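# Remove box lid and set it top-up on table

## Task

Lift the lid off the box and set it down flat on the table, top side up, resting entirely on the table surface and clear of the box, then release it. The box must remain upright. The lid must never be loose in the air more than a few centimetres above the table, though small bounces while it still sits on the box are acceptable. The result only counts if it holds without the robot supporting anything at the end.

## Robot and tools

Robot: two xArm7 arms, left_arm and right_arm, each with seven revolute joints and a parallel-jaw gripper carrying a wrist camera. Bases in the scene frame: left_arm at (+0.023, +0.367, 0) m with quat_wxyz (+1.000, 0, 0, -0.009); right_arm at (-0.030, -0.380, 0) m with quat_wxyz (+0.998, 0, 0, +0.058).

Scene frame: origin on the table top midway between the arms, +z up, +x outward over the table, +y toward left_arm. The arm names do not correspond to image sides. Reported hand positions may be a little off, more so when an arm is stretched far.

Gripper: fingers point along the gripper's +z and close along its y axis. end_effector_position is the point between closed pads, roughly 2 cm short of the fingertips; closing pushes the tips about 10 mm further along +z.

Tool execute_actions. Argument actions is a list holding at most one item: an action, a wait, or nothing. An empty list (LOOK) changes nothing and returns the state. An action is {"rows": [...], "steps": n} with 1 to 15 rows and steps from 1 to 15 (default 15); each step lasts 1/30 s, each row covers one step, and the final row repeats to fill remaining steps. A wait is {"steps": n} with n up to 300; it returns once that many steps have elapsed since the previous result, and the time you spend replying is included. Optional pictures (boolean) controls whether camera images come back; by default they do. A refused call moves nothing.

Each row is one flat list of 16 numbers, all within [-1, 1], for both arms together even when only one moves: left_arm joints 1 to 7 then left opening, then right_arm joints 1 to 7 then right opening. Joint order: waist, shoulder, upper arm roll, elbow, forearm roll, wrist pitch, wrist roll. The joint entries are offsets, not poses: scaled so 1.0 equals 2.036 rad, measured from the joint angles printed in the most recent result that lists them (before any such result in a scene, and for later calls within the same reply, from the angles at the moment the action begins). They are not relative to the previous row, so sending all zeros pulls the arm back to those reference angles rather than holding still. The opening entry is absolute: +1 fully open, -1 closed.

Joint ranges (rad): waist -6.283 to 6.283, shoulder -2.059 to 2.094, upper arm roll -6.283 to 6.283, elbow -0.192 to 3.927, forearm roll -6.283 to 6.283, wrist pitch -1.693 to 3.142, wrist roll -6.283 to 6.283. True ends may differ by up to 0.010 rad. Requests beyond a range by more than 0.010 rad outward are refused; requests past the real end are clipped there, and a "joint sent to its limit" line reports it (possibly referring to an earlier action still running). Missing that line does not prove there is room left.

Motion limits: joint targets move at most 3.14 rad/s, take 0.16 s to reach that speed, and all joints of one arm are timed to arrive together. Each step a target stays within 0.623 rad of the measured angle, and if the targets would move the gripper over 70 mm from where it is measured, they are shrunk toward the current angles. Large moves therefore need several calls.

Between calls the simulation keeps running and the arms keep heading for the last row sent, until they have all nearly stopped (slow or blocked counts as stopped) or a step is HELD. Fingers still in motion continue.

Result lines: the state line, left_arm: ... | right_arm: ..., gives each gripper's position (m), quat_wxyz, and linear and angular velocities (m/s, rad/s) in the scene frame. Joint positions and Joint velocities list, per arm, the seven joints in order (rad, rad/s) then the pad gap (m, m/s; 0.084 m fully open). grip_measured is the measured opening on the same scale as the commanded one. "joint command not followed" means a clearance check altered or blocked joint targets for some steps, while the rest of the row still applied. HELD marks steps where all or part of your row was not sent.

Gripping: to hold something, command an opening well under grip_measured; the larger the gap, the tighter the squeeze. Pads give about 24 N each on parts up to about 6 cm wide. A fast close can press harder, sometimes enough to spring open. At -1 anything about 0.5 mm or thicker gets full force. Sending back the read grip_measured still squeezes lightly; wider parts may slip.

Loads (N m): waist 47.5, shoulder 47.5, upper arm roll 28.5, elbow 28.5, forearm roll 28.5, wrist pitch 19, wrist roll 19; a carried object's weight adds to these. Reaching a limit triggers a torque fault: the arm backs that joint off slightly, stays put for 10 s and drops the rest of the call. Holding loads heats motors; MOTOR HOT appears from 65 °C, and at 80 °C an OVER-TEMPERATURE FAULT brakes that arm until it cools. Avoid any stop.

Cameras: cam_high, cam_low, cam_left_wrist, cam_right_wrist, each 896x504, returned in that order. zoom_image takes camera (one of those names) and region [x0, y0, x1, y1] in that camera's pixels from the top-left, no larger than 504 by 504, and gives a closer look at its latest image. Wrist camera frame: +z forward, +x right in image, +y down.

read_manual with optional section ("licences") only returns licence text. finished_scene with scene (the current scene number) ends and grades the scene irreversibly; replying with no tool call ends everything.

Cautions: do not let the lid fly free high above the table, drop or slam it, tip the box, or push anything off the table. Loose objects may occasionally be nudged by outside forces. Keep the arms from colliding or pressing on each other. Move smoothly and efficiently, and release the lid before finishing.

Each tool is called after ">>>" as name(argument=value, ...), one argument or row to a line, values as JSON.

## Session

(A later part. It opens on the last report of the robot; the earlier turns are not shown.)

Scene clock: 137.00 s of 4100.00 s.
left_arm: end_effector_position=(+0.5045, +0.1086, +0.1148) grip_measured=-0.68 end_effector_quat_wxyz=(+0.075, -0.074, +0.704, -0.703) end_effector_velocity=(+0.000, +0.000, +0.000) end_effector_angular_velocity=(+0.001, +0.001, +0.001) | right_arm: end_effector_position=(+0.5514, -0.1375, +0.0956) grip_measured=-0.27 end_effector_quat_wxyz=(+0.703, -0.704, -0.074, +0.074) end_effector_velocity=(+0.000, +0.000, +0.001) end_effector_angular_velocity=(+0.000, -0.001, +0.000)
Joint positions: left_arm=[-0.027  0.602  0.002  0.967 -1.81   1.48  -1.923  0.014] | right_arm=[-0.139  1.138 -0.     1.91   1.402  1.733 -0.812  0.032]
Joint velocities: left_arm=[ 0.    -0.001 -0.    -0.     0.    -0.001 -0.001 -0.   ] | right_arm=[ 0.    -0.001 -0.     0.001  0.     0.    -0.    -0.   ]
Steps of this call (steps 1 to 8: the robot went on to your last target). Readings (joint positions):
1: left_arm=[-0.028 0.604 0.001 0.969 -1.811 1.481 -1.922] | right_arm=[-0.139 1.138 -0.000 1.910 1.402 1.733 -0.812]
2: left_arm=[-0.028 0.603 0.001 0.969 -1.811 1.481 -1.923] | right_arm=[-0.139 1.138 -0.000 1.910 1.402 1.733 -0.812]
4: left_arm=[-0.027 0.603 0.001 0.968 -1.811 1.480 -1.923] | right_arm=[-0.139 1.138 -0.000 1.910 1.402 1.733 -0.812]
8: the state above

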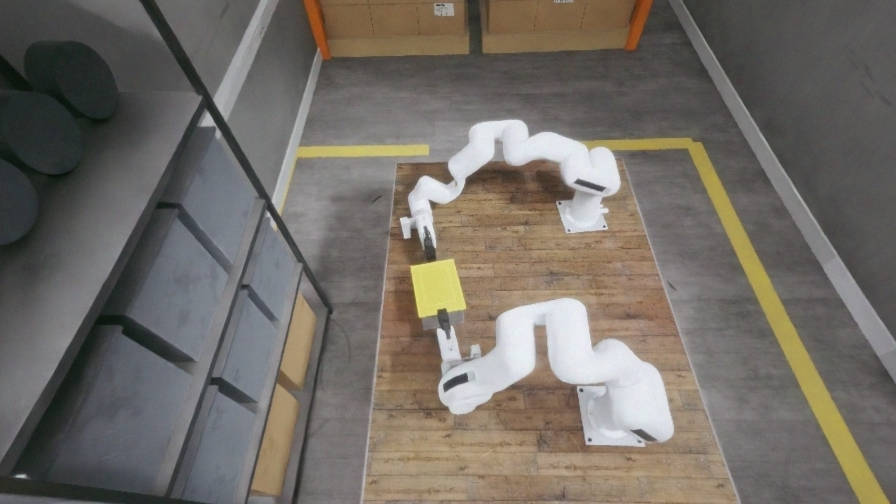

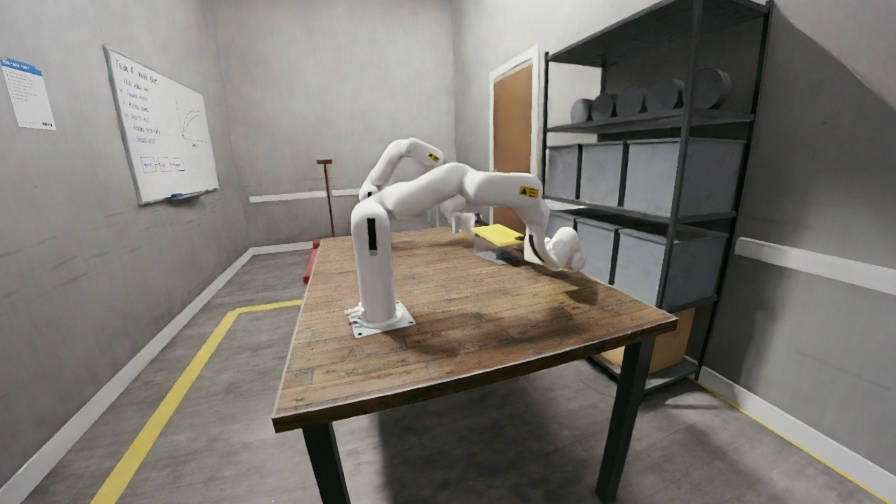

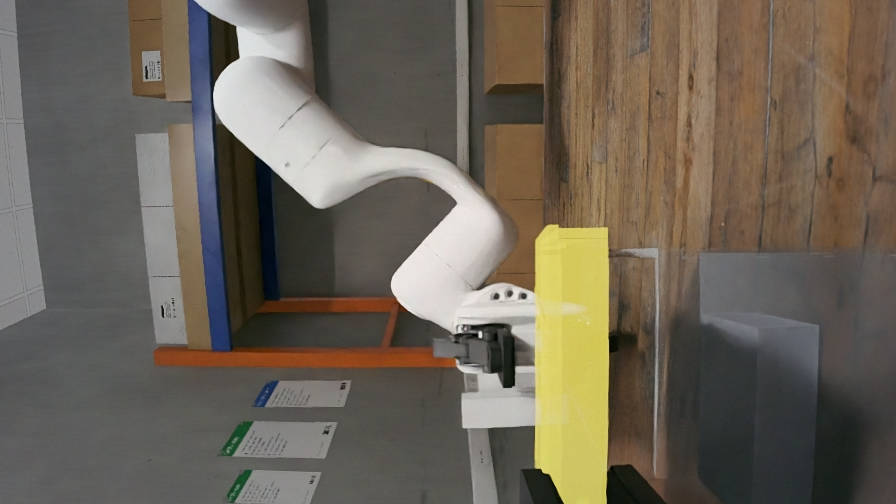

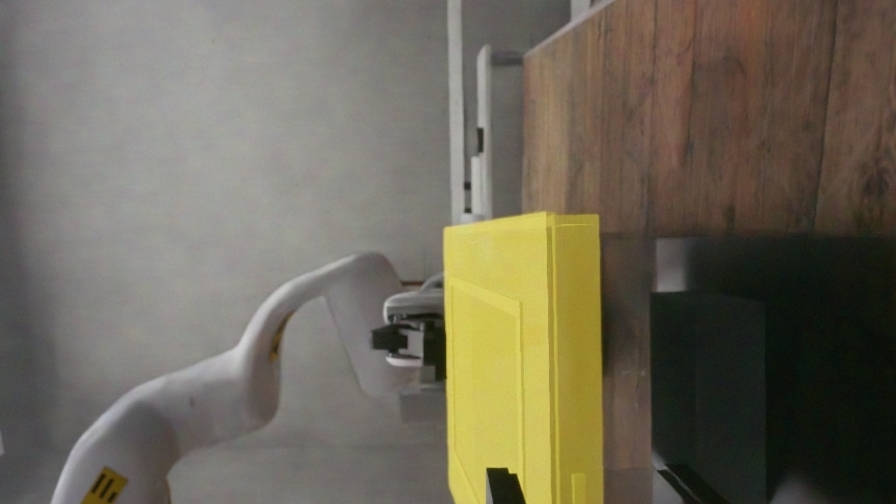

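>>> execute_actions(
  actions=[
    {"rows": [[0,0,0,0,0,0,0,-1,0.0025,-0.0014,0,-0.0024,0.0017,-0.0019,-0.0008,-0.25],[0,0,0,0,0,0,0,-1,0.0052,-0.0029,0,-0.0049,0.0035,-0.0039,-0.0017,-0.25],[0,0,0,0,0,0,0,-1,0.0078,-0.0043,0,-0.0074,0.0053,-0.0058,-0.0025,-0.25],[0,0,0,0,0,0,0,-1,0.0104,-0.0058,0,-0.0099,0.007,-0.0078,-0.0034,-0.25],[0,0,0,0,0,0,0,-1,0.013,-0.0072,0,-0.0123,0.0088,-0.0097,-0.0042,-0.25],[0,0,0,0,0,0,0,-1,0.0156,-0.0086,0,-0.0148,0.0105,-0.0116,-0.005,-0.25],[0,0,0,0,0,0,0,-1,0.0182,-0.0101,0,-0.0172,0.0123,-0.0136,-0.0059,-0.25],[0,0,0,0,0,0,0,-1,0.0208,-0.0115,0,-0.0197,0.014,-0.0155,-0.0067,-0.25]], "steps": 15},
  ],
)

>>> zoom_image(
  camera="cam_high",
  region=[380, 230, 510, 360],
)

Scene clock: 153.97 s of 4100.00 s.
left_arm: end_effector_position=(+0.5047, +0.1088, +0.1148) grip_measured=-0.68 end_effector_quat_wxyz=(+0.075, -0.074, +0.704, -0.703) end_effector_velocity=(-0.001, -0.001, -0.000) end_effector_angular_velocity=(-0.001, +0.001, -0.004) | right_arm: end_effector_position=(+0.5460, -0.1138, +0.0968) grip_measured=-0.27 end_effector_quat_wxyz=(+0.703, -0.704, -0.074, +0.073) end_effector_velocity=(+0.000, +0.001, -0.002) end_effector_angular_velocity=(-0.002, +0.002, -0.006)
Joint positions: left_arm=[-0.027  0.602  0.002  0.967 -1.811  1.48  -1.923  0.014] | right_arm=[-0.097  1.115 -0.001  1.871  1.43   1.702 -0.825  0.032]
Joint velocities: left_arm=[-0.001  0.001 -0.002 -0.     0.001  0.     0.001 -0.   ] | right_arm=[ 0.003 -0.002 -0.002 -0.008  0.006 -0.006 -0.003 -0.   ]
Steps of this call (steps 1 to 15: the robot went on to your last target; steps 16 to 90: nothing new was sent; then 13.47 s passed at rest; steps 91 to 105: all 15 steps of this action). Readings (joint positions):
91: left_arm=[-0.027 0.602 0.002 0.967 -1.810 1.480 -1.923] | right_arm=[-0.139 1.138 -0.000 1.910 1.402 1.733 -0.812]
92: left_arm=[-0.027 0.602 0.002 0.967 -1.810 1.480 -1.923] | right_arm=[-0.138 1.137 -0.001 1.909 1.402 1.732 -0.812]
94: left_arm=[-0.027 0.602 0.002 0.967 -1.810 1.480 -1.923] | right_arm=[-0.133 1.134 -0.001 1.903 1.406 1.727 -0.814]
98: left_arm=[-0.027 0.602 0.002 0.967 -1.811 1.480 -1.923] | right_arm=[-0.113 1.124 0.000 1.886 1.419 1.713 -0.820]
105: the state above

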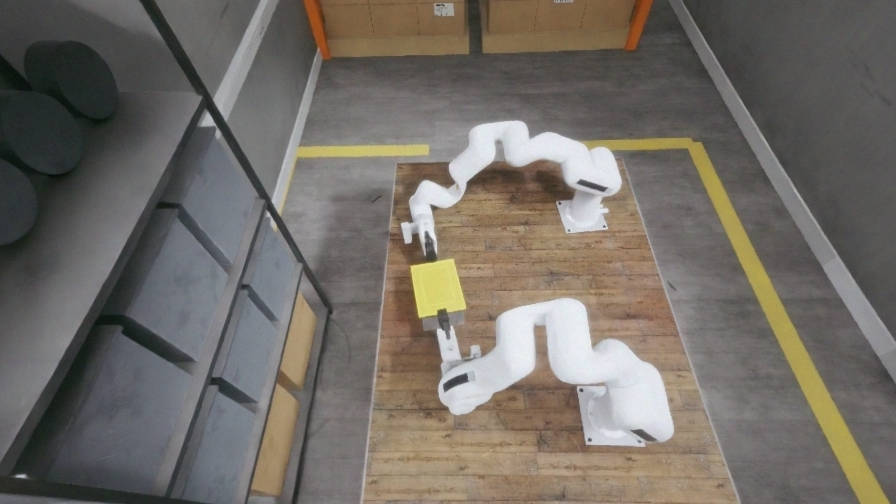

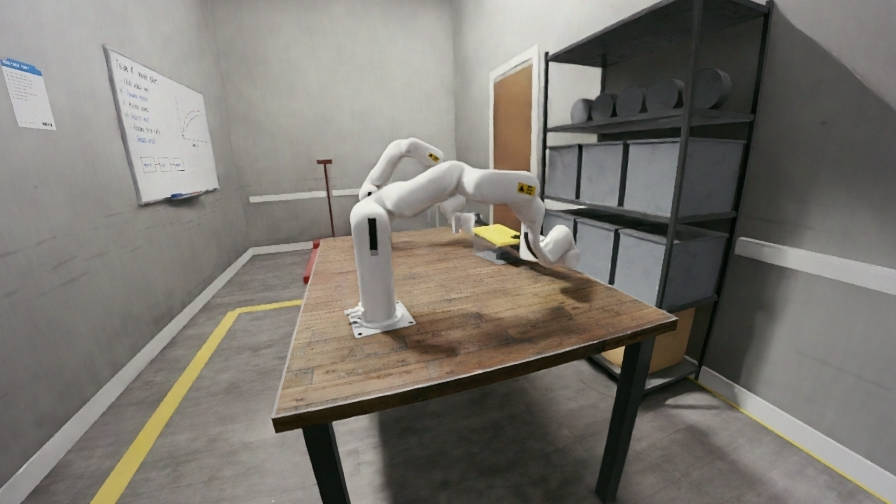

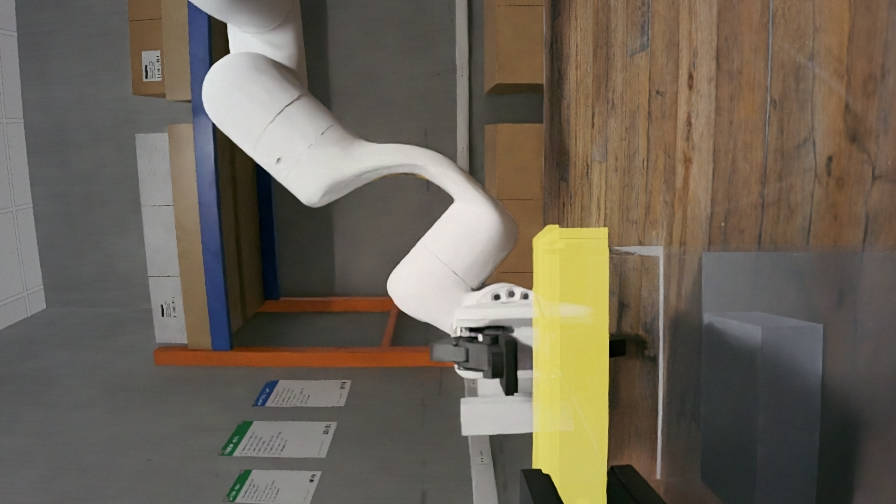

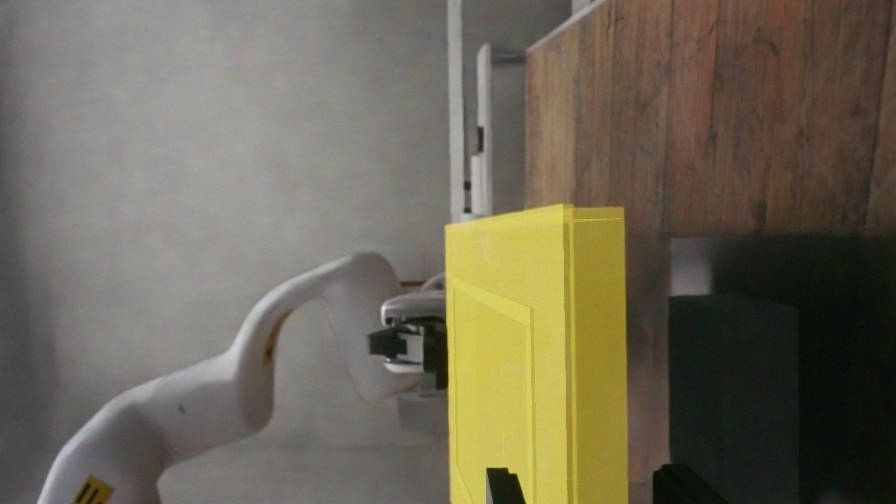

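Region (380, 230, 510, 360) of cam_high's 896x504 image, scaled by 3.877, with more detail than that image has.

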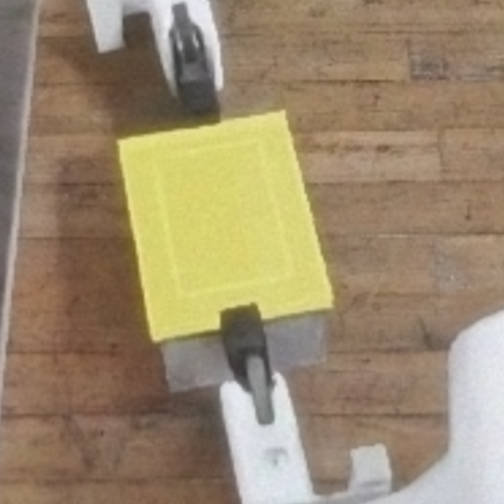

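>>> execute_actions(
  actions=[
    {"rows": [[0,0,0,0,0,0,0,-1,0.0015,-0.0006,0,-0.0013,0.001,-0.0011,-0.0005,-0.25],[0,0,0,0,0,0,0,-1,0.003,-0.0012,0,-0.0026,0.002,-0.0022,-0.0009,-0.25],[0,0,0,0,0,0,0,-1,0.0044,-0.0018,0,-0.0039,0.003,-0.0033,-0.0014,-0.25],[0,0,0,0,0,0,0,-1,0.0044,-0.0018,0,-0.0039,0.003,-0.0033,-0.0014,-0.33],[0,0,0,0,0,0,0,-1,0.0044,-0.0018,0,-0.0039,0.003,-0.0033,-0.0014,-0.41],[0,0,0,0,0,0,0,-1,0.0044,-0.0018,0,-0.0039,0.003,-0.0033,-0.0014,-0.49],[0,0,0,0,0,0,0,-1,0.0044,-0.0018,0,-0.0039,0.003,-0.0033,-0.0014,-0.56],[0,0,0,0,0,0,0,-1,0.0044,-0.0018,0,-0.0039,0.003,-0.0033,-0.0014,-0.62],[0,0,0,0,0,0,0,-1,0.0044,-0.0018,0,-0.0039,0.003,-0.0033,-0.0014,-0.68],[0,0,0,0,0,0,0,-1,0.0044,-0.0018,0,-0.0039,0.003,-0.0033,-0.0014,-0.76],[0,0,0,0,0,0,0,-1,0.0044,-0.0018,0,-0.0039,0.003,-0.0033,-0.0014,-0.88],[0,0,0,0,0,0,0,-1,0.0044,-0.0018,0,-0.0039,0.003,-0.0033,-0.0014,-1]], "steps": 15},
  ],
  pictures=false,
)

Scene clock: 171.30 s of 4100.00 s.
left_arm: end_effector_position=(+0.5047, +0.1089, +0.1147) grip_measured=-0.68 end_effector_quat_wxyz=(+0.075, -0.074, +0.704, -0.703) end_effector_velocity=(-0.000, -0.000, -0.000) end_effector_angular_velocity=(+0.000, +0.003, -0.000) | right_arm: end_effector_position=(+0.5446, -0.1086, +0.0968) grip_measured=-0.66 end_effector_quat_wxyz=(+0.703, -0.703, -0.074, +0.074) end_effector_velocity=(-0.000, -0.000, -0.001) end_effector_angular_velocity=(-0.001, +0.001, -0.001)
Joint positions: left_arm=[-0.027  0.602  0.002  0.967 -1.811  1.48  -1.923  0.014] | right_arm=[-0.089  1.111 -0.     1.863  1.436  1.695 -0.828  0.015]
Joint velocities: left_arm=[-0.    -0.001 -0.001 -0.001 -0.    -0.001 -0.002  0.   ] | right_arm=[ 0.     0.    -0.    -0.001  0.    -0.001  0.    -0.   ]
Steps of this call (steps 1 to 15: the robot went on to your last target; steps 16 to 90: nothing new was sent; then 13.83 s passed at rest; steps 91 to 105: all 15 steps of this action). Readings (joint positions):
91: left_arm=[-0.027 0.602 0.002 0.967 -1.810 1.480 -1.923] | right_arm=[-0.096 1.114 -0.000 1.870 1.430 1.701 -0.826]
92: left_arm=[-0.027 0.602 0.002 0.967 -1.810 1.480 -1.923] | right_arm=[-0.096 1.114 -0.000 1.869 1.430 1.701 -0.826]
94: left_arm=[-0.027 0.602 0.002 0.967 -1.811 1.480 -1.923] | right_arm=[-0.094 1.113 -0.002 1.867 1.432 1.698 -0.827]
98: left_arm=[-0.027 0.602 0.002 0.967 -1.811 1.480 -1.923] | right_arm=[-0.089 1.111 -0.001 1.863 1.435 1.695 -0.828]
105: the state above

>>> execute_actions(
  actions=[
    {"rows": [[0,-0.0006,0,-0.0002,0,0,-0.0003,-1,-0.0003,-0.0017,0,-0.001,0,0.0002,0.0007,-1],[0,-0.0016,0,-0.0007,0,-0.0002,-0.0009,-1,-0.0006,-0.0046,0,-0.0028,0,0.0004,0.0019,-1],[0,-0.0029,0,-0.0012,0.0002,-0.0004,-0.0017,-1,-0.0008,-0.0084,0,-0.0051,0.0002,0.0008,0.0034,-1],[0,-0.0042,0,-0.0017,0.0002,-0.0006,-0.0024,-1,-0.001,-0.0122,0,-0.0074,0.0002,0.0011,0.0049,-1],[0,-0.0055,0,-0.0023,0.0003,-0.0008,-0.0032,-1,-0.0012,-0.016,0,-0.0097,0.0003,0.0015,0.0065,-1],[0,-0.0068,0,-0.0028,0.0004,-0.0009,-0.0039,-1,-0.0013,-0.0198,0,-0.012,0.0004,0.0018,0.008,-1],[0,-0.0081,0,-0.0034,0.0004,-0.0011,-0.0046,-1,-0.0014,-0.0236,0,-0.0143,0.0004,0.0022,0.0095,-1],[0,-0.0094,0,-0.0039,0.0005,-0.0013,-0.0054,-1,-0.0015,-0.0274,0,-0.0166,0.0005,0.0025,0.011,-1],[0,-0.0107,0,-0.0044,0.0006,-0.0015,-0.0061,-1,-0.0016,-0.0312,0,-0.0189,0.0006,0.0029,0.0126,-1],[0,-0.012,0,-0.005,0.0007,-0.0017,-0.0069,-1,-0.0017,-0.035,0,-0.0212,0.0007,0.0032,0.0141,-1],[0,-0.0132,0,-0.0055,0.0007,-0.0018,-0.0076,-1,-0.0017,-0.0384,0,-0.0232,0.0007,0.0035,0.0155,-1],[0,-0.014,0,-0.0058,0.0008,-0.0019,-0.008,-1,-0.0017,-0.0409,0,-0.0247,0.0008,0.0038,0.0165,-1],[0,-0.0145,0,-0.006,0.0008,-0.002,-0.0083,-1,-0.0017,-0.0422,0,-0.0255,0.0008,0.0039,0.017,-1]], "steps": 15},
  ],
  pictures=false,
)

>>> execute_actions(
  actions=[
    {"steps": 8},
  ],
  pictures=false,
)

>>> execute_actions(
  actions=[
    {"rows": [[0,0,0,0,0,0,0,-0.66,0,0,0,0,0,0,0,-1],[0,0,0,0,0,0,0,-0.58,0,0,0,0,0,0,0,-1],[0,0,0,0,0,0,0,-0.58,0,0,0,0,0,0,0,-1],[-0.0026,0.0005,0,0.001,-0.0025,-0.001,-0.0004,-0.58,0,0,0,0,0,0,0,-1],[-0.0052,0.001,0,0.0021,-0.0049,-0.0021,-0.0008,-0.58,0,0,0,0,0,0,0,-1],[-0.0079,0.0014,0,0.0031,-0.0074,-0.0031,-0.0011,-0.58,0,0,0,0,0,0,0,-1],[-0.0105,0.0019,0,0.0042,-0.0098,-0.0042,-0.0015,-0.58,0,0,0,0,0,0,0,-1],[-0.0105,0.0019,0,0.0042,-0.0098,-0.0042,-0.0015,-0.58,0,0,0,0,0,0,0,-1],[-0.0105,0.0019,0,0.0042,-0.0098,-0.0042,-0.0015,-0.58,0,0,0,0,0,0,0,-1],[-0.0105,0.0019,0,0.0042,-0.0098,-0.0042,-0.0015,-0.58,0,0,0,0,0,0,0,-1],[-0.0105,0.0019,0,0.0042,-0.0098,-0.0042,-0.0015,-0.66,0,0,0,0,0,0,0,-1],[-0.0105,0.0019,0,0.0042,-0.0098,-0.0042,-0.0015,-0.75,0,0,0,0,0,0,0,-1],[-0.0105,0.0019,0,0.0042,-0.0098,-0.0042,-0.0015,-0.87,0,0,0,0,0,0,0,-1],[-0.0105,0.0019,0,0.0042,-0.0098,-0.0042,-0.0015,-1,0,0,0,0,0,0,0,-1]], "steps": 15},
  ],
)

Scene clock: 196.20 s of 4100.00 s.
left_arm: end_effector_position=(+0.5049, +0.1094, +0.1243) grip_measured=-0.68 end_effector_quat_wxyz=(+0.076, -0.074, +0.704, -0.703) end_effector_velocity=(+0.000, -0.002, +0.014) end_effector_angular_velocity=(-0.003, -0.004, -0.003) | right_arm: end_effector_position=(+0.5452, -0.1105, +0.1305) grip_measured=-0.68 end_effector_quat_wxyz=(+0.703, -0.704, -0.075, +0.073) end_effector_velocity=(+0.000, +0.001, +0.050) end_effector_angular_velocity=(-0.001, -0.014, +0.005)
Joint positions: left_arm=[-0.027  0.575  0.002  0.956 -1.809  1.477 -1.939  0.014] | right_arm=[-0.092  1.031 -0.001  1.816  1.437  1.702 -0.797  0.014]
Joint velocities: left_arm=[-0.001 -0.036 -0.003 -0.011  0.002 -0.004 -0.021 -0.   ] | right_arm=[ 0.    -0.113  0.    -0.057  0.001  0.008  0.042 -0.001]
Steps of this call (steps 1 to 15: the robot went on to your last target; steps 16 to 90: nothing new was sent; then 21.40 s passed at rest; steps 91 to 105: all 15 steps of this action). Readings (joint positions):
91: left_arm=[-0.027 0.602 0.002 0.967 -1.811 1.480 -1.923] | right_arm=[-0.089 1.111 -0.001 1.863 1.436 1.695 -0.828]
92: left_arm=[-0.027 0.602 0.002 0.967 -1.811 1.480 -1.924] | right_arm=[-0.089 1.110 -0.001 1.862 1.436 1.695 -0.828]
94: left_arm=[-0.027 0.600 0.002 0.966 -1.810 1.480 -1.925] | right_arm=[-0.089 1.105 -0.001 1.858 1.436 1.695 -0.826]
98: left_arm=[-0.027 0.591 0.002 0.963 -1.810 1.479 -1.930] | right_arm=[-0.091 1.080 -0.001 1.843 1.436 1.697 -0.816]
105: the state above

Scene clock: 196.47 s of 4100.00 s.
left_arm: end_effector_position=(+0.5045, +0.1093, +0.1246) grip_measured=-0.68 end_effector_quat_wxyz=(+0.075, -0.075, +0.704, -0.703) end_effector_velocity=(+0.001, +0.000, +0.001) end_effector_angular_velocity=(+0.000, -0.003, +0.001) | right_arm: end_effector_position=(+0.5446, -0.1106, +0.1321) grip_measured=-0.68 end_effector_quat_wxyz=(+0.703, -0.704, -0.074, +0.074) end_effector_velocity=(+0.001, +0.001, +0.004) end_effector_angular_velocity=(+0.002, -0.006, +0.002)
Joint positions: left_arm=[-0.027  0.573  0.002  0.955 -1.809  1.476 -1.94   0.014] | right_arm=[-0.092  1.026 -0.001  1.811  1.437  1.703 -0.794  0.014]
Joint velocities: left_arm=[ 0.    -0.001  0.001  0.001 -0.001  0.     0.001 -0.   ] | right_arm=[ 0.    -0.005  0.001  0.002  0.     0.001  0.001 -0.   ]
Steps of this call (steps 1 to 8: the robot went on to your last target). Readings (joint positions):
1: left_arm=[-0.027 0.574 0.002 0.956 -1.809 1.477 -1.940] | right_arm=[-0.092 1.028 -0.001 1.814 1.437 1.702 -0.795]
2: left_arm=[-0.027 0.573 0.002 0.956 -1.809 1.477 -1.940] | right_arm=[-0.092 1.026 -0.001 1.813 1.437 1.702 -0.795]
4: left_arm=[-0.027 0.573 0.002 0.955 -1.809 1.476 -1.940] | right_arm=[-0.092 1.026 -0.001 1.811 1.437 1.703 -0.794]
8: the state above

Scene clock: 196.97 s of 4100.00 s.
left_arm: end_effector_position=(+0.5061, +0.1001, +0.1252) grip_measured=-0.68 end_effector_quat_wxyz=(+0.075, -0.074, +0.703, -0.703) end_effector_velocity=(+0.000, +0.002, -0.002) end_effector_angular_velocity=(+0.002, +0.004, +0.005) | right_arm: end_effector_position=(+0.5444, -0.1102, +0.1321) grip_measured=-0.68 end_effector_quat_wxyz=(+0.703, -0.703, -0.074, +0.075) end_effector_velocity=(+0.000, +0.001, -0.001) end_effector_angular_velocity=(-0.001, -0.001, -0.001)
Joint positions: left_arm=[-0.048  0.577  0.001  0.963 -1.829  1.468 -1.944  0.014] | right_arm=[-0.092  1.026 -0.001  1.811  1.437  1.703 -0.794  0.014]
Joint velocities: left_arm=[-0.001  0.003  0.004 -0.001 -0.003 -0.     0.    -0.   ] | right_arm=[ 0.001  0.001  0.001  0.001  0.    -0.003 -0.     0.   ]
Steps of this call (steps 1 to 15: all 15 steps of this action). Readings (joint positions):
1: left_arm=[-0.027 0.573 0.002 0.955 -1.809 1.476 -1.940] | right_arm=[-0.092 1.025 -0.001 1.811 1.437 1.703 -0.794]
2: left_arm=[-0.027 0.573 0.002 0.955 -1.809 1.476 -1.940] | right_arm=[-0.092 1.025 -0.001 1.811 1.437 1.703 -0.794]
4: left_arm=[-0.027 0.573 0.002 0.955 -1.809 1.476 -1.940] | right_arm=[-0.092 1.026 -0.001 1.811 1.437 1.703 -0.794]
8: left_arm=[-0.038 0.575 0.002 0.959 -1.819 1.471 -1.942] | right_arm=[-0.091 1.026 0.000 1.811 1.438 1.703 -0.794]
15: the state above

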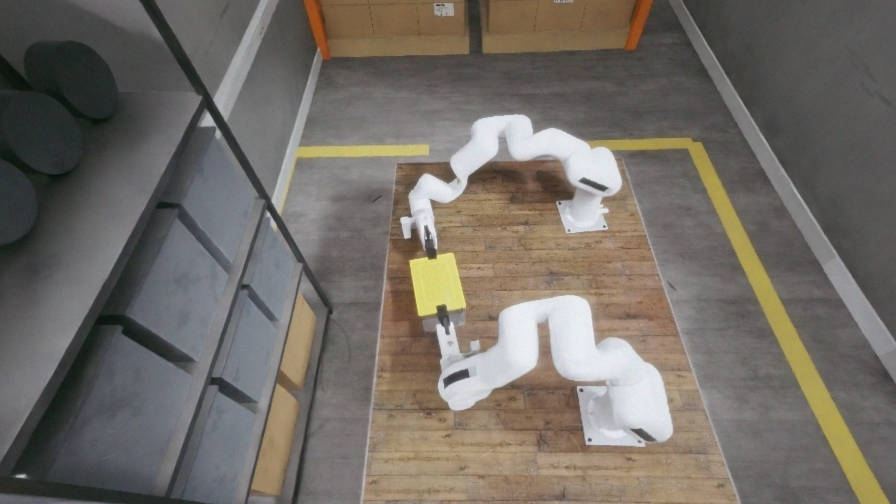

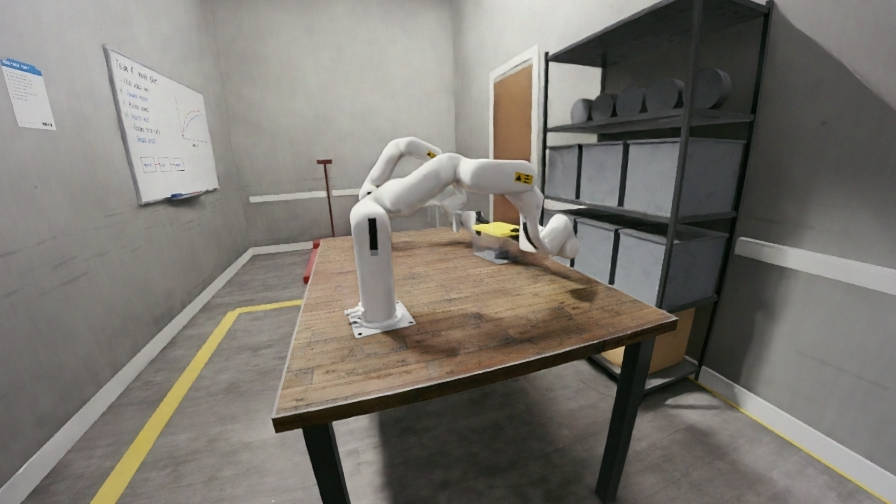

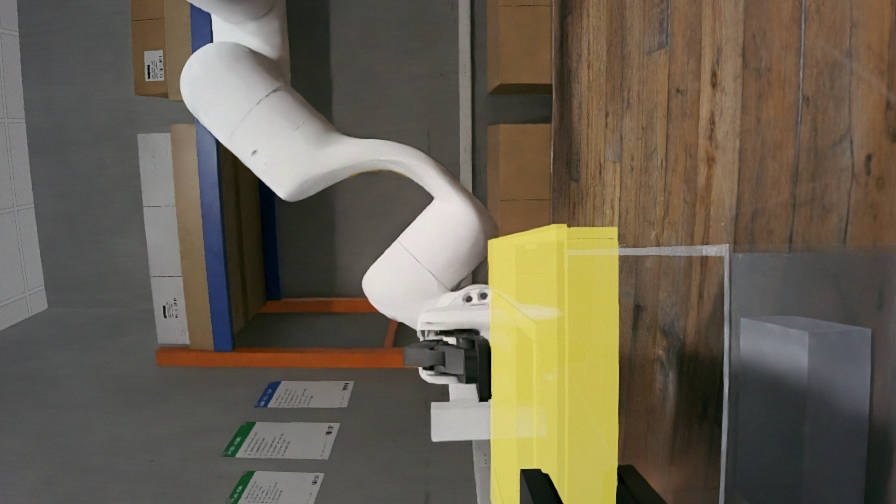

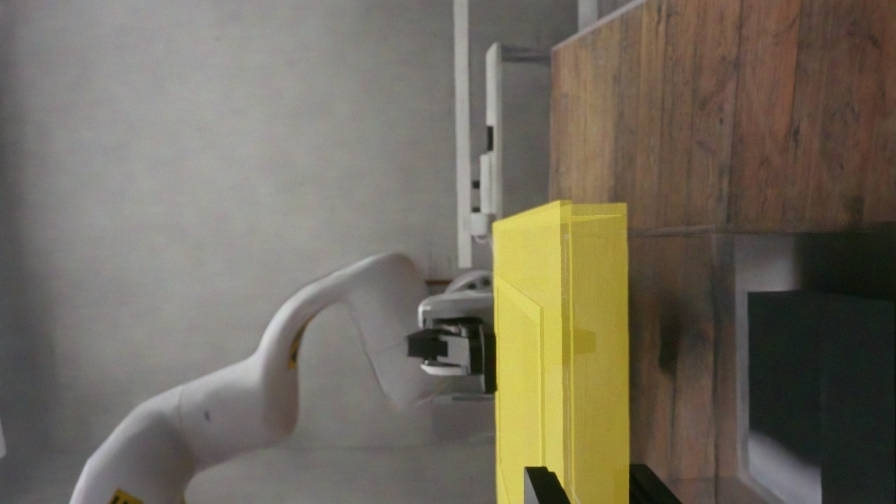

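>>> execute_actions(
  actions=[],
)

Scene clock: 218.13 s of 4100.00 s.
left_arm: end_effector_position=(+0.5065, +0.1005, +0.1250) grip_measured=-0.68 end_effector_quat_wxyz=(+0.075, -0.075, +0.703, -0.703) end_effector_velocity=(-0.000, -0.000, +0.000) end_effector_angular_velocity=(-0.001, -0.001, -0.000) | right_arm: end_effector_position=(+0.5445, -0.1105, +0.1321) grip_measured=-0.68 end_effector_quat_wxyz=(+0.703, -0.704, -0.074, +0.074) end_effector_velocity=(+0.000, -0.000, +0.001) end_effector_angular_velocity=(+0.000, -0.002, +0.000)
Joint positions: left_arm=[-0.048  0.577  0.002  0.963 -1.829  1.468 -1.943  0.014] | right_arm=[-0.092  1.026 -0.001  1.811  1.437  1.703 -0.794  0.014]
Joint velocities: left_arm=[-0.    -0.001 -0.    -0.001 -0.     0.001  0.001 -0.   ] | right_arm=[ 0.    -0.001 -0.     0.     0.     0.     0.     0.   ]
Steps of this call (steps 1 to 15: the robot went on to your last target; steps 16 to 90: nothing new was sent; then 18.17 s passed at rest). Readings (joint positions):
1: left_arm=[-0.048 0.577 0.002 0.963 -1.829 1.468 -1.944] | right_arm=[-0.092 1.026 -0.001 1.811 1.437 1.703 -0.794]
2: left_arm=[-0.048 0.577 0.002 0.963 -1.829 1.468 -1.944] | right_arm=[-0.092 1.026 -0.001 1.811 1.437 1.703 -0.794]
4: left_arm=[-0.049 0.577 0.002 0.963 -1.829 1.468 -1.944] | right_arm=[-0.092 1.026 -0.001 1.811 1.437 1.703 -0.794]
8: left_arm=[-0.049 0.577 0.002 0.963 -1.829 1.468 -1.943] | right_arm=[-0.092 1.026 -0.001 1.811 1.437 1.703 -0.794]
90: the state above
All arms were judged still, so your last target was given up. Only a new action makes them travel on or press farther. Fingers that are still opening or closing keep moving.

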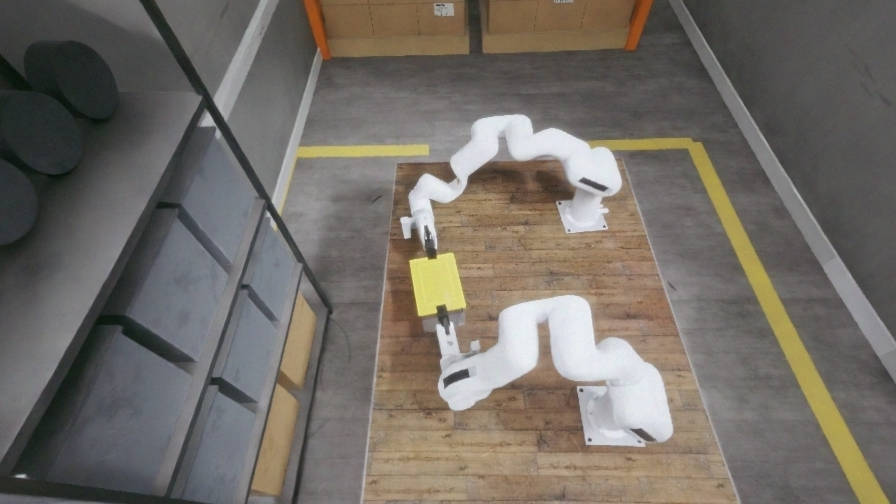

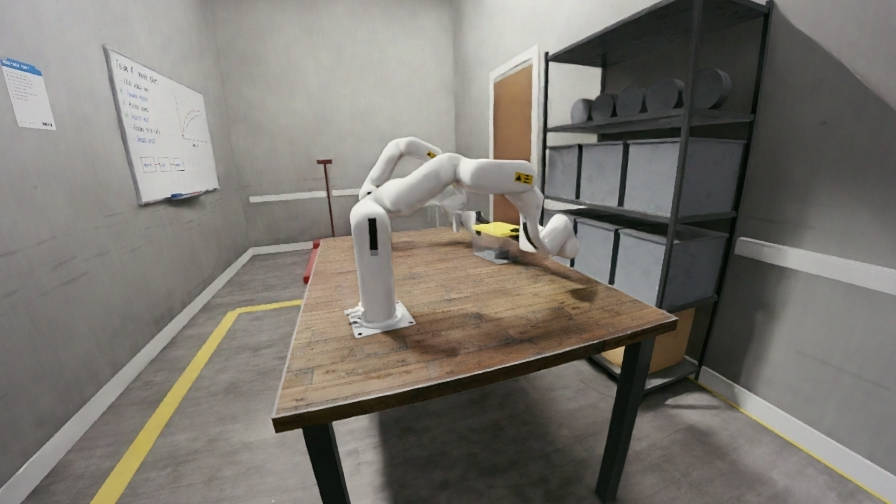

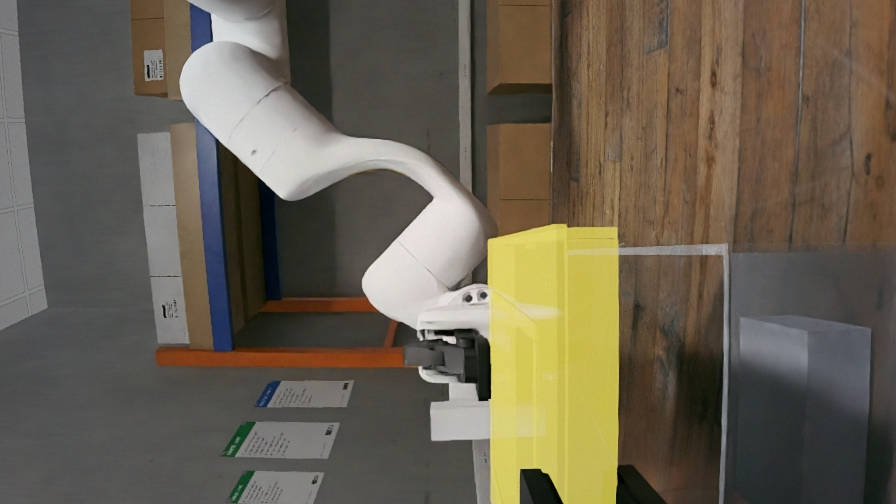

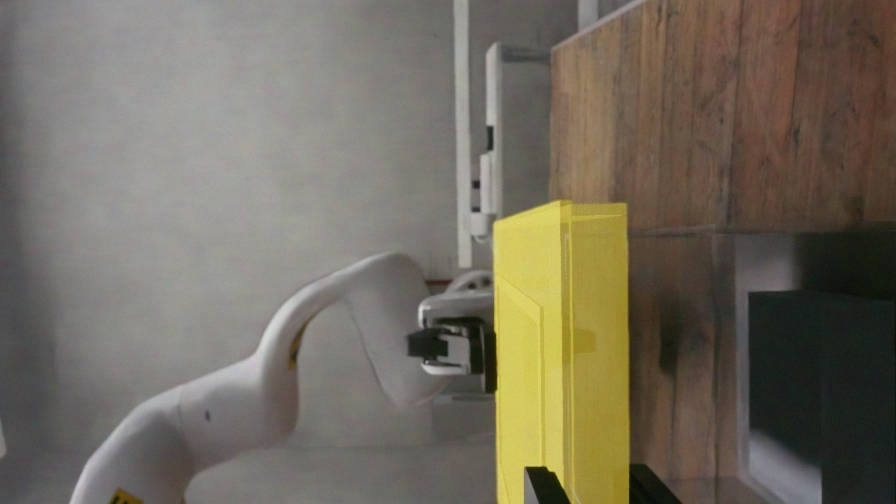

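>>> execute_actions(
  actions=[
    {"rows": [
[-0.0001,-0.0024,0,-0.0047,-0.0003,0.0006,0.0022,-1, 0.0001,-0.0038,0,-0.0069,-0.0002,-0.0005,-0.0031,-1],
[-0.0004,-0.0064,0,-0.0124,-0.0008,0.0015,0.0058,-1, 0.0004,-0.0100,0,-0.0184,-0.0006,-0.0014,-0.0083,-1],
[-0.0007,-0.0121,0,-0.0233,-0.0015,0.0028,0.0109,-1, 0.0007,-0.0188,0,-0.0345,-0.0012,-0.0027,-0.0156,-1],
[-0.0011,-0.0185,0,-0.0357,-0.0024,0.0042,0.0167,-1, 0.0010,-0.0289,0,-0.0529,-0.0019,-0.0041,-0.0239,-1],
[-0.0015,-0.0250,0,-0.0481,-0.0032,0.0057,0.0224,-1, 0.0014,-0.0389,0,-0.0713,-0.0025,-0.0055,-0.0323,-1],
[-0.0019,-0.0314,0,-0.0605,-0.0040,0.0072,0.0282,-1, 0.0017,-0.0489,0,-0.0897,-0.0032,-0.0069,-0.0406,-1],
[-0.0023,-0.0379,0,-0.0729,-0.0048,0.0086,0.0340,-1, 0.0021,-0.0590,0,-0.1081,-0.0038,-0.0083,-0.0489,-1],
[-0.0027,-0.0443,0,-0.0854,-0.0057,0.0101,0.0398,-1, 0.0024,-0.0690,0,-0.1264,-0.0045,-0.0097,-0.0573,-1],
[-0.0031,-0.0508,0,-0.0978,-0.0065,0.0116,0.0456,-1, 0.0028,-0.0791,0,-0.1448,-0.0051,-0.0112,-0.0656,-1],
[-0.0035,-0.0572,0,-0.1102,-0.0073,0.0131,0.0514,-1, 0.0031,-0.0891,0,-0.1632,-0.0058,-0.0126,-0.0739,-1],
[-0.0039,-0.0637,0,-0.1226,-0.0081,0.0145,0.0572,-1, 0.0035,-0.0991,0,-0.1816,-0.0064,-0.0140,-0.0822,-1],
[-0.0043,-0.0701,0,-0.1350,-0.0090,0.0160,0.0630,-1, 0.0038,-0.1092,0,-0.2000,-0.0070,-0.0154,-0.0906,-1],
[-0.0046,-0.0750,0,-0.1443,-0.0096,0.0171,0.0673,-1, 0.0041,-0.1167,0,-0.2138,-0.0075,-0.0165,-0.0968,-1],
[-0.0048,-0.0790,0,-0.1521,-0.0101,0.0180,0.0710,-1, 0.0043,-0.1230,0,-0.2253,-0.0079,-0.0173,-0.1020,-1],
[-0.0049,-0.0806,0,-0.1552,-0.0103,0.0184,0.0724,-1, 0.0044,-0.1255,0,-0.2299,-0.0081,-0.0177,-0.1041,-1]
], "steps": 15},
  ],
  pictures=false,
)

>>> execute_actions(
  actions=[
    {"steps": 12},
  ],
)

Scene clock: 300.43 s of 4100.00 s.
left_arm: end_effector_position=(+0.4304, +0.1006, +0.1249) grip_measured=-0.68 end_effector_quat_wxyz=(+0.075, -0.075, +0.703, -0.703) end_effector_velocity=(-0.211, -0.002, -0.001) end_effector_angular_velocity=(-0.001, +0.012, -0.011) | right_arm: end_effector_position=(+0.4720, -0.1098, +0.1309) grip_measured=-0.68 end_effector_quat_wxyz=(+0.703, -0.703, -0.074, +0.074) end_effector_velocity=(-0.222, -0.004, -0.002) end_effector_angular_velocity=(-0.005, -0.001, -0.005)
Joint positions: left_arm=[-0.056  0.444  0.003  0.707 -1.846  1.498 -1.824  0.014] | right_arm=[-0.085  0.823 -0.     1.44   1.424  1.675 -0.961  0.014]
Joint velocities: left_arm=[-0.023 -0.344 -0.006 -0.671 -0.039  0.08   0.306  0.   ] | right_arm=[ 0.017 -0.55  -0.003 -1.005 -0.033 -0.081 -0.451  0.   ]
Steps of this call (steps 1 to 90: nothing new was sent; then 78.80 s passed at rest; steps 91 to 105: all 15 steps of this action). Readings (joint positions):
91: left_arm=[-0.048 0.577 0.002 0.963 -1.829 1.468 -1.943] | right_arm=[-0.092 1.025 -0.001 1.810 1.437 1.703 -0.794]
92: left_arm=[-0.048 0.576 0.002 0.962 -1.829 1.468 -1.942] | right_arm=[-0.092 1.024 -0.001 1.808 1.437 1.702 -0.795]
94: left_arm=[-0.049 0.568 0.002 0.948 -1.830 1.469 -1.936] | right_arm=[-0.092 1.013 -0.001 1.788 1.437 1.701 -0.804]
98: left_arm=[-0.051 0.531 0.003 0.876 -1.835 1.478 -1.903] | right_arm=[-0.089 0.958 -0.000 1.687 1.433 1.694 -0.850]
105: the state above

Scene clock: 300.83 s of 4100.00 s.
left_arm: end_effector_position=(+0.4116, +0.1003, +0.1250) grip_measured=-0.68 end_effector_quat_wxyz=(+0.074, -0.074, +0.703, -0.703) end_effector_velocity=(-0.001, +0.001, -0.001) end_effector_angular_velocity=(+0.000, +0.005, +0.003) | right_arm: end_effector_position=(+0.4507, -0.1107, +0.1307) grip_measured=-0.68 end_effector_quat_wxyz=(+0.703, -0.703, -0.074, +0.073) end_effector_velocity=(-0.004, +0.000, -0.002) end_effector_angular_velocity=(-0.000, +0.007, +0.003)
Joint positions: left_arm=[-0.059  0.413  0.002  0.648 -1.849  1.505 -1.796  0.014] | right_arm=[-0.083  0.771 -0.001  1.344  1.421  1.667 -1.005  0.014]
Joint velocities: left_arm=[ 0.001 -0.001  0.001 -0.006 -0.001  0.     0.    -0.   ] | right_arm=[ 0.001 -0.002 -0.    -0.01  -0.003  0.002 -0.002 -0.   ]
Steps of this call (steps 1 to 12: the robot went on to your last target). Readings (joint positions):
1: left_arm=[-0.057 0.433 0.002 0.686 -1.847 1.500 -1.815] | right_arm=[-0.084 0.806 -0.000 1.408 1.423 1.672 -0.975]
2: left_arm=[-0.058 0.425 0.002 0.670 -1.848 1.502 -1.808] | right_arm=[-0.084 0.792 -0.000 1.383 1.422 1.670 -0.987]
4: left_arm=[-0.058 0.417 0.001 0.653 -1.849 1.504 -1.800] | right_arm=[-0.084 0.777 -0.001 1.355 1.422 1.668 -0.999]
8: left_arm=[-0.059 0.414 0.002 0.649 -1.849 1.505 -1.797] | right_arm=[-0.084 0.771 -0.001 1.345 1.422 1.666 -1.005]
12: the state above

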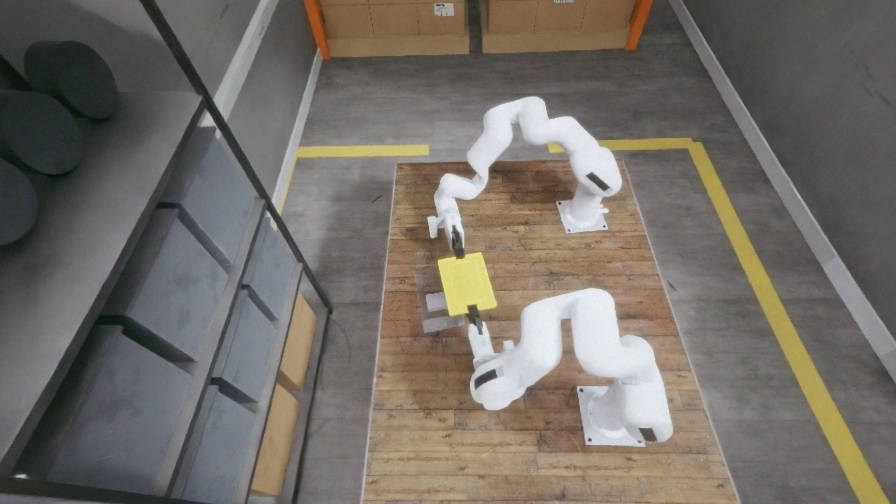

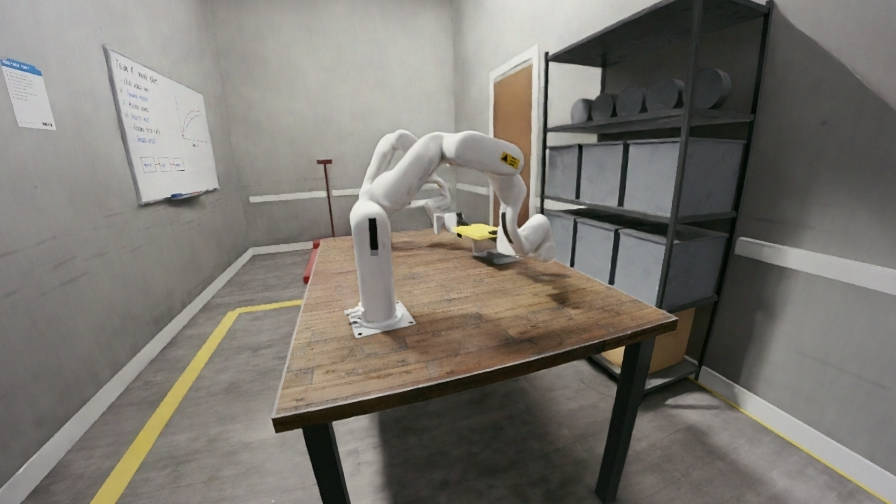

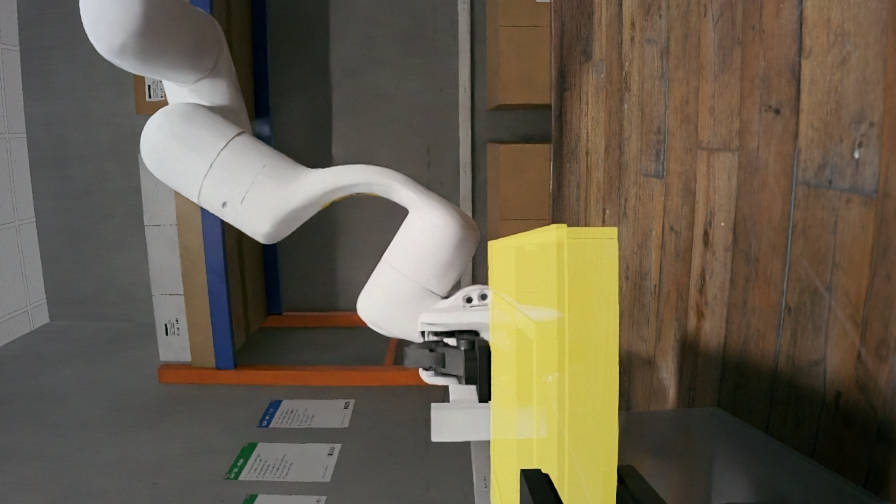

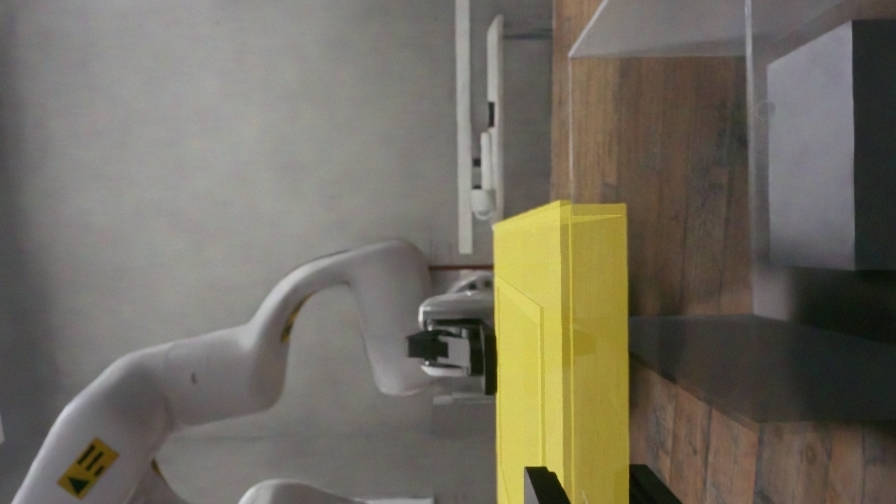

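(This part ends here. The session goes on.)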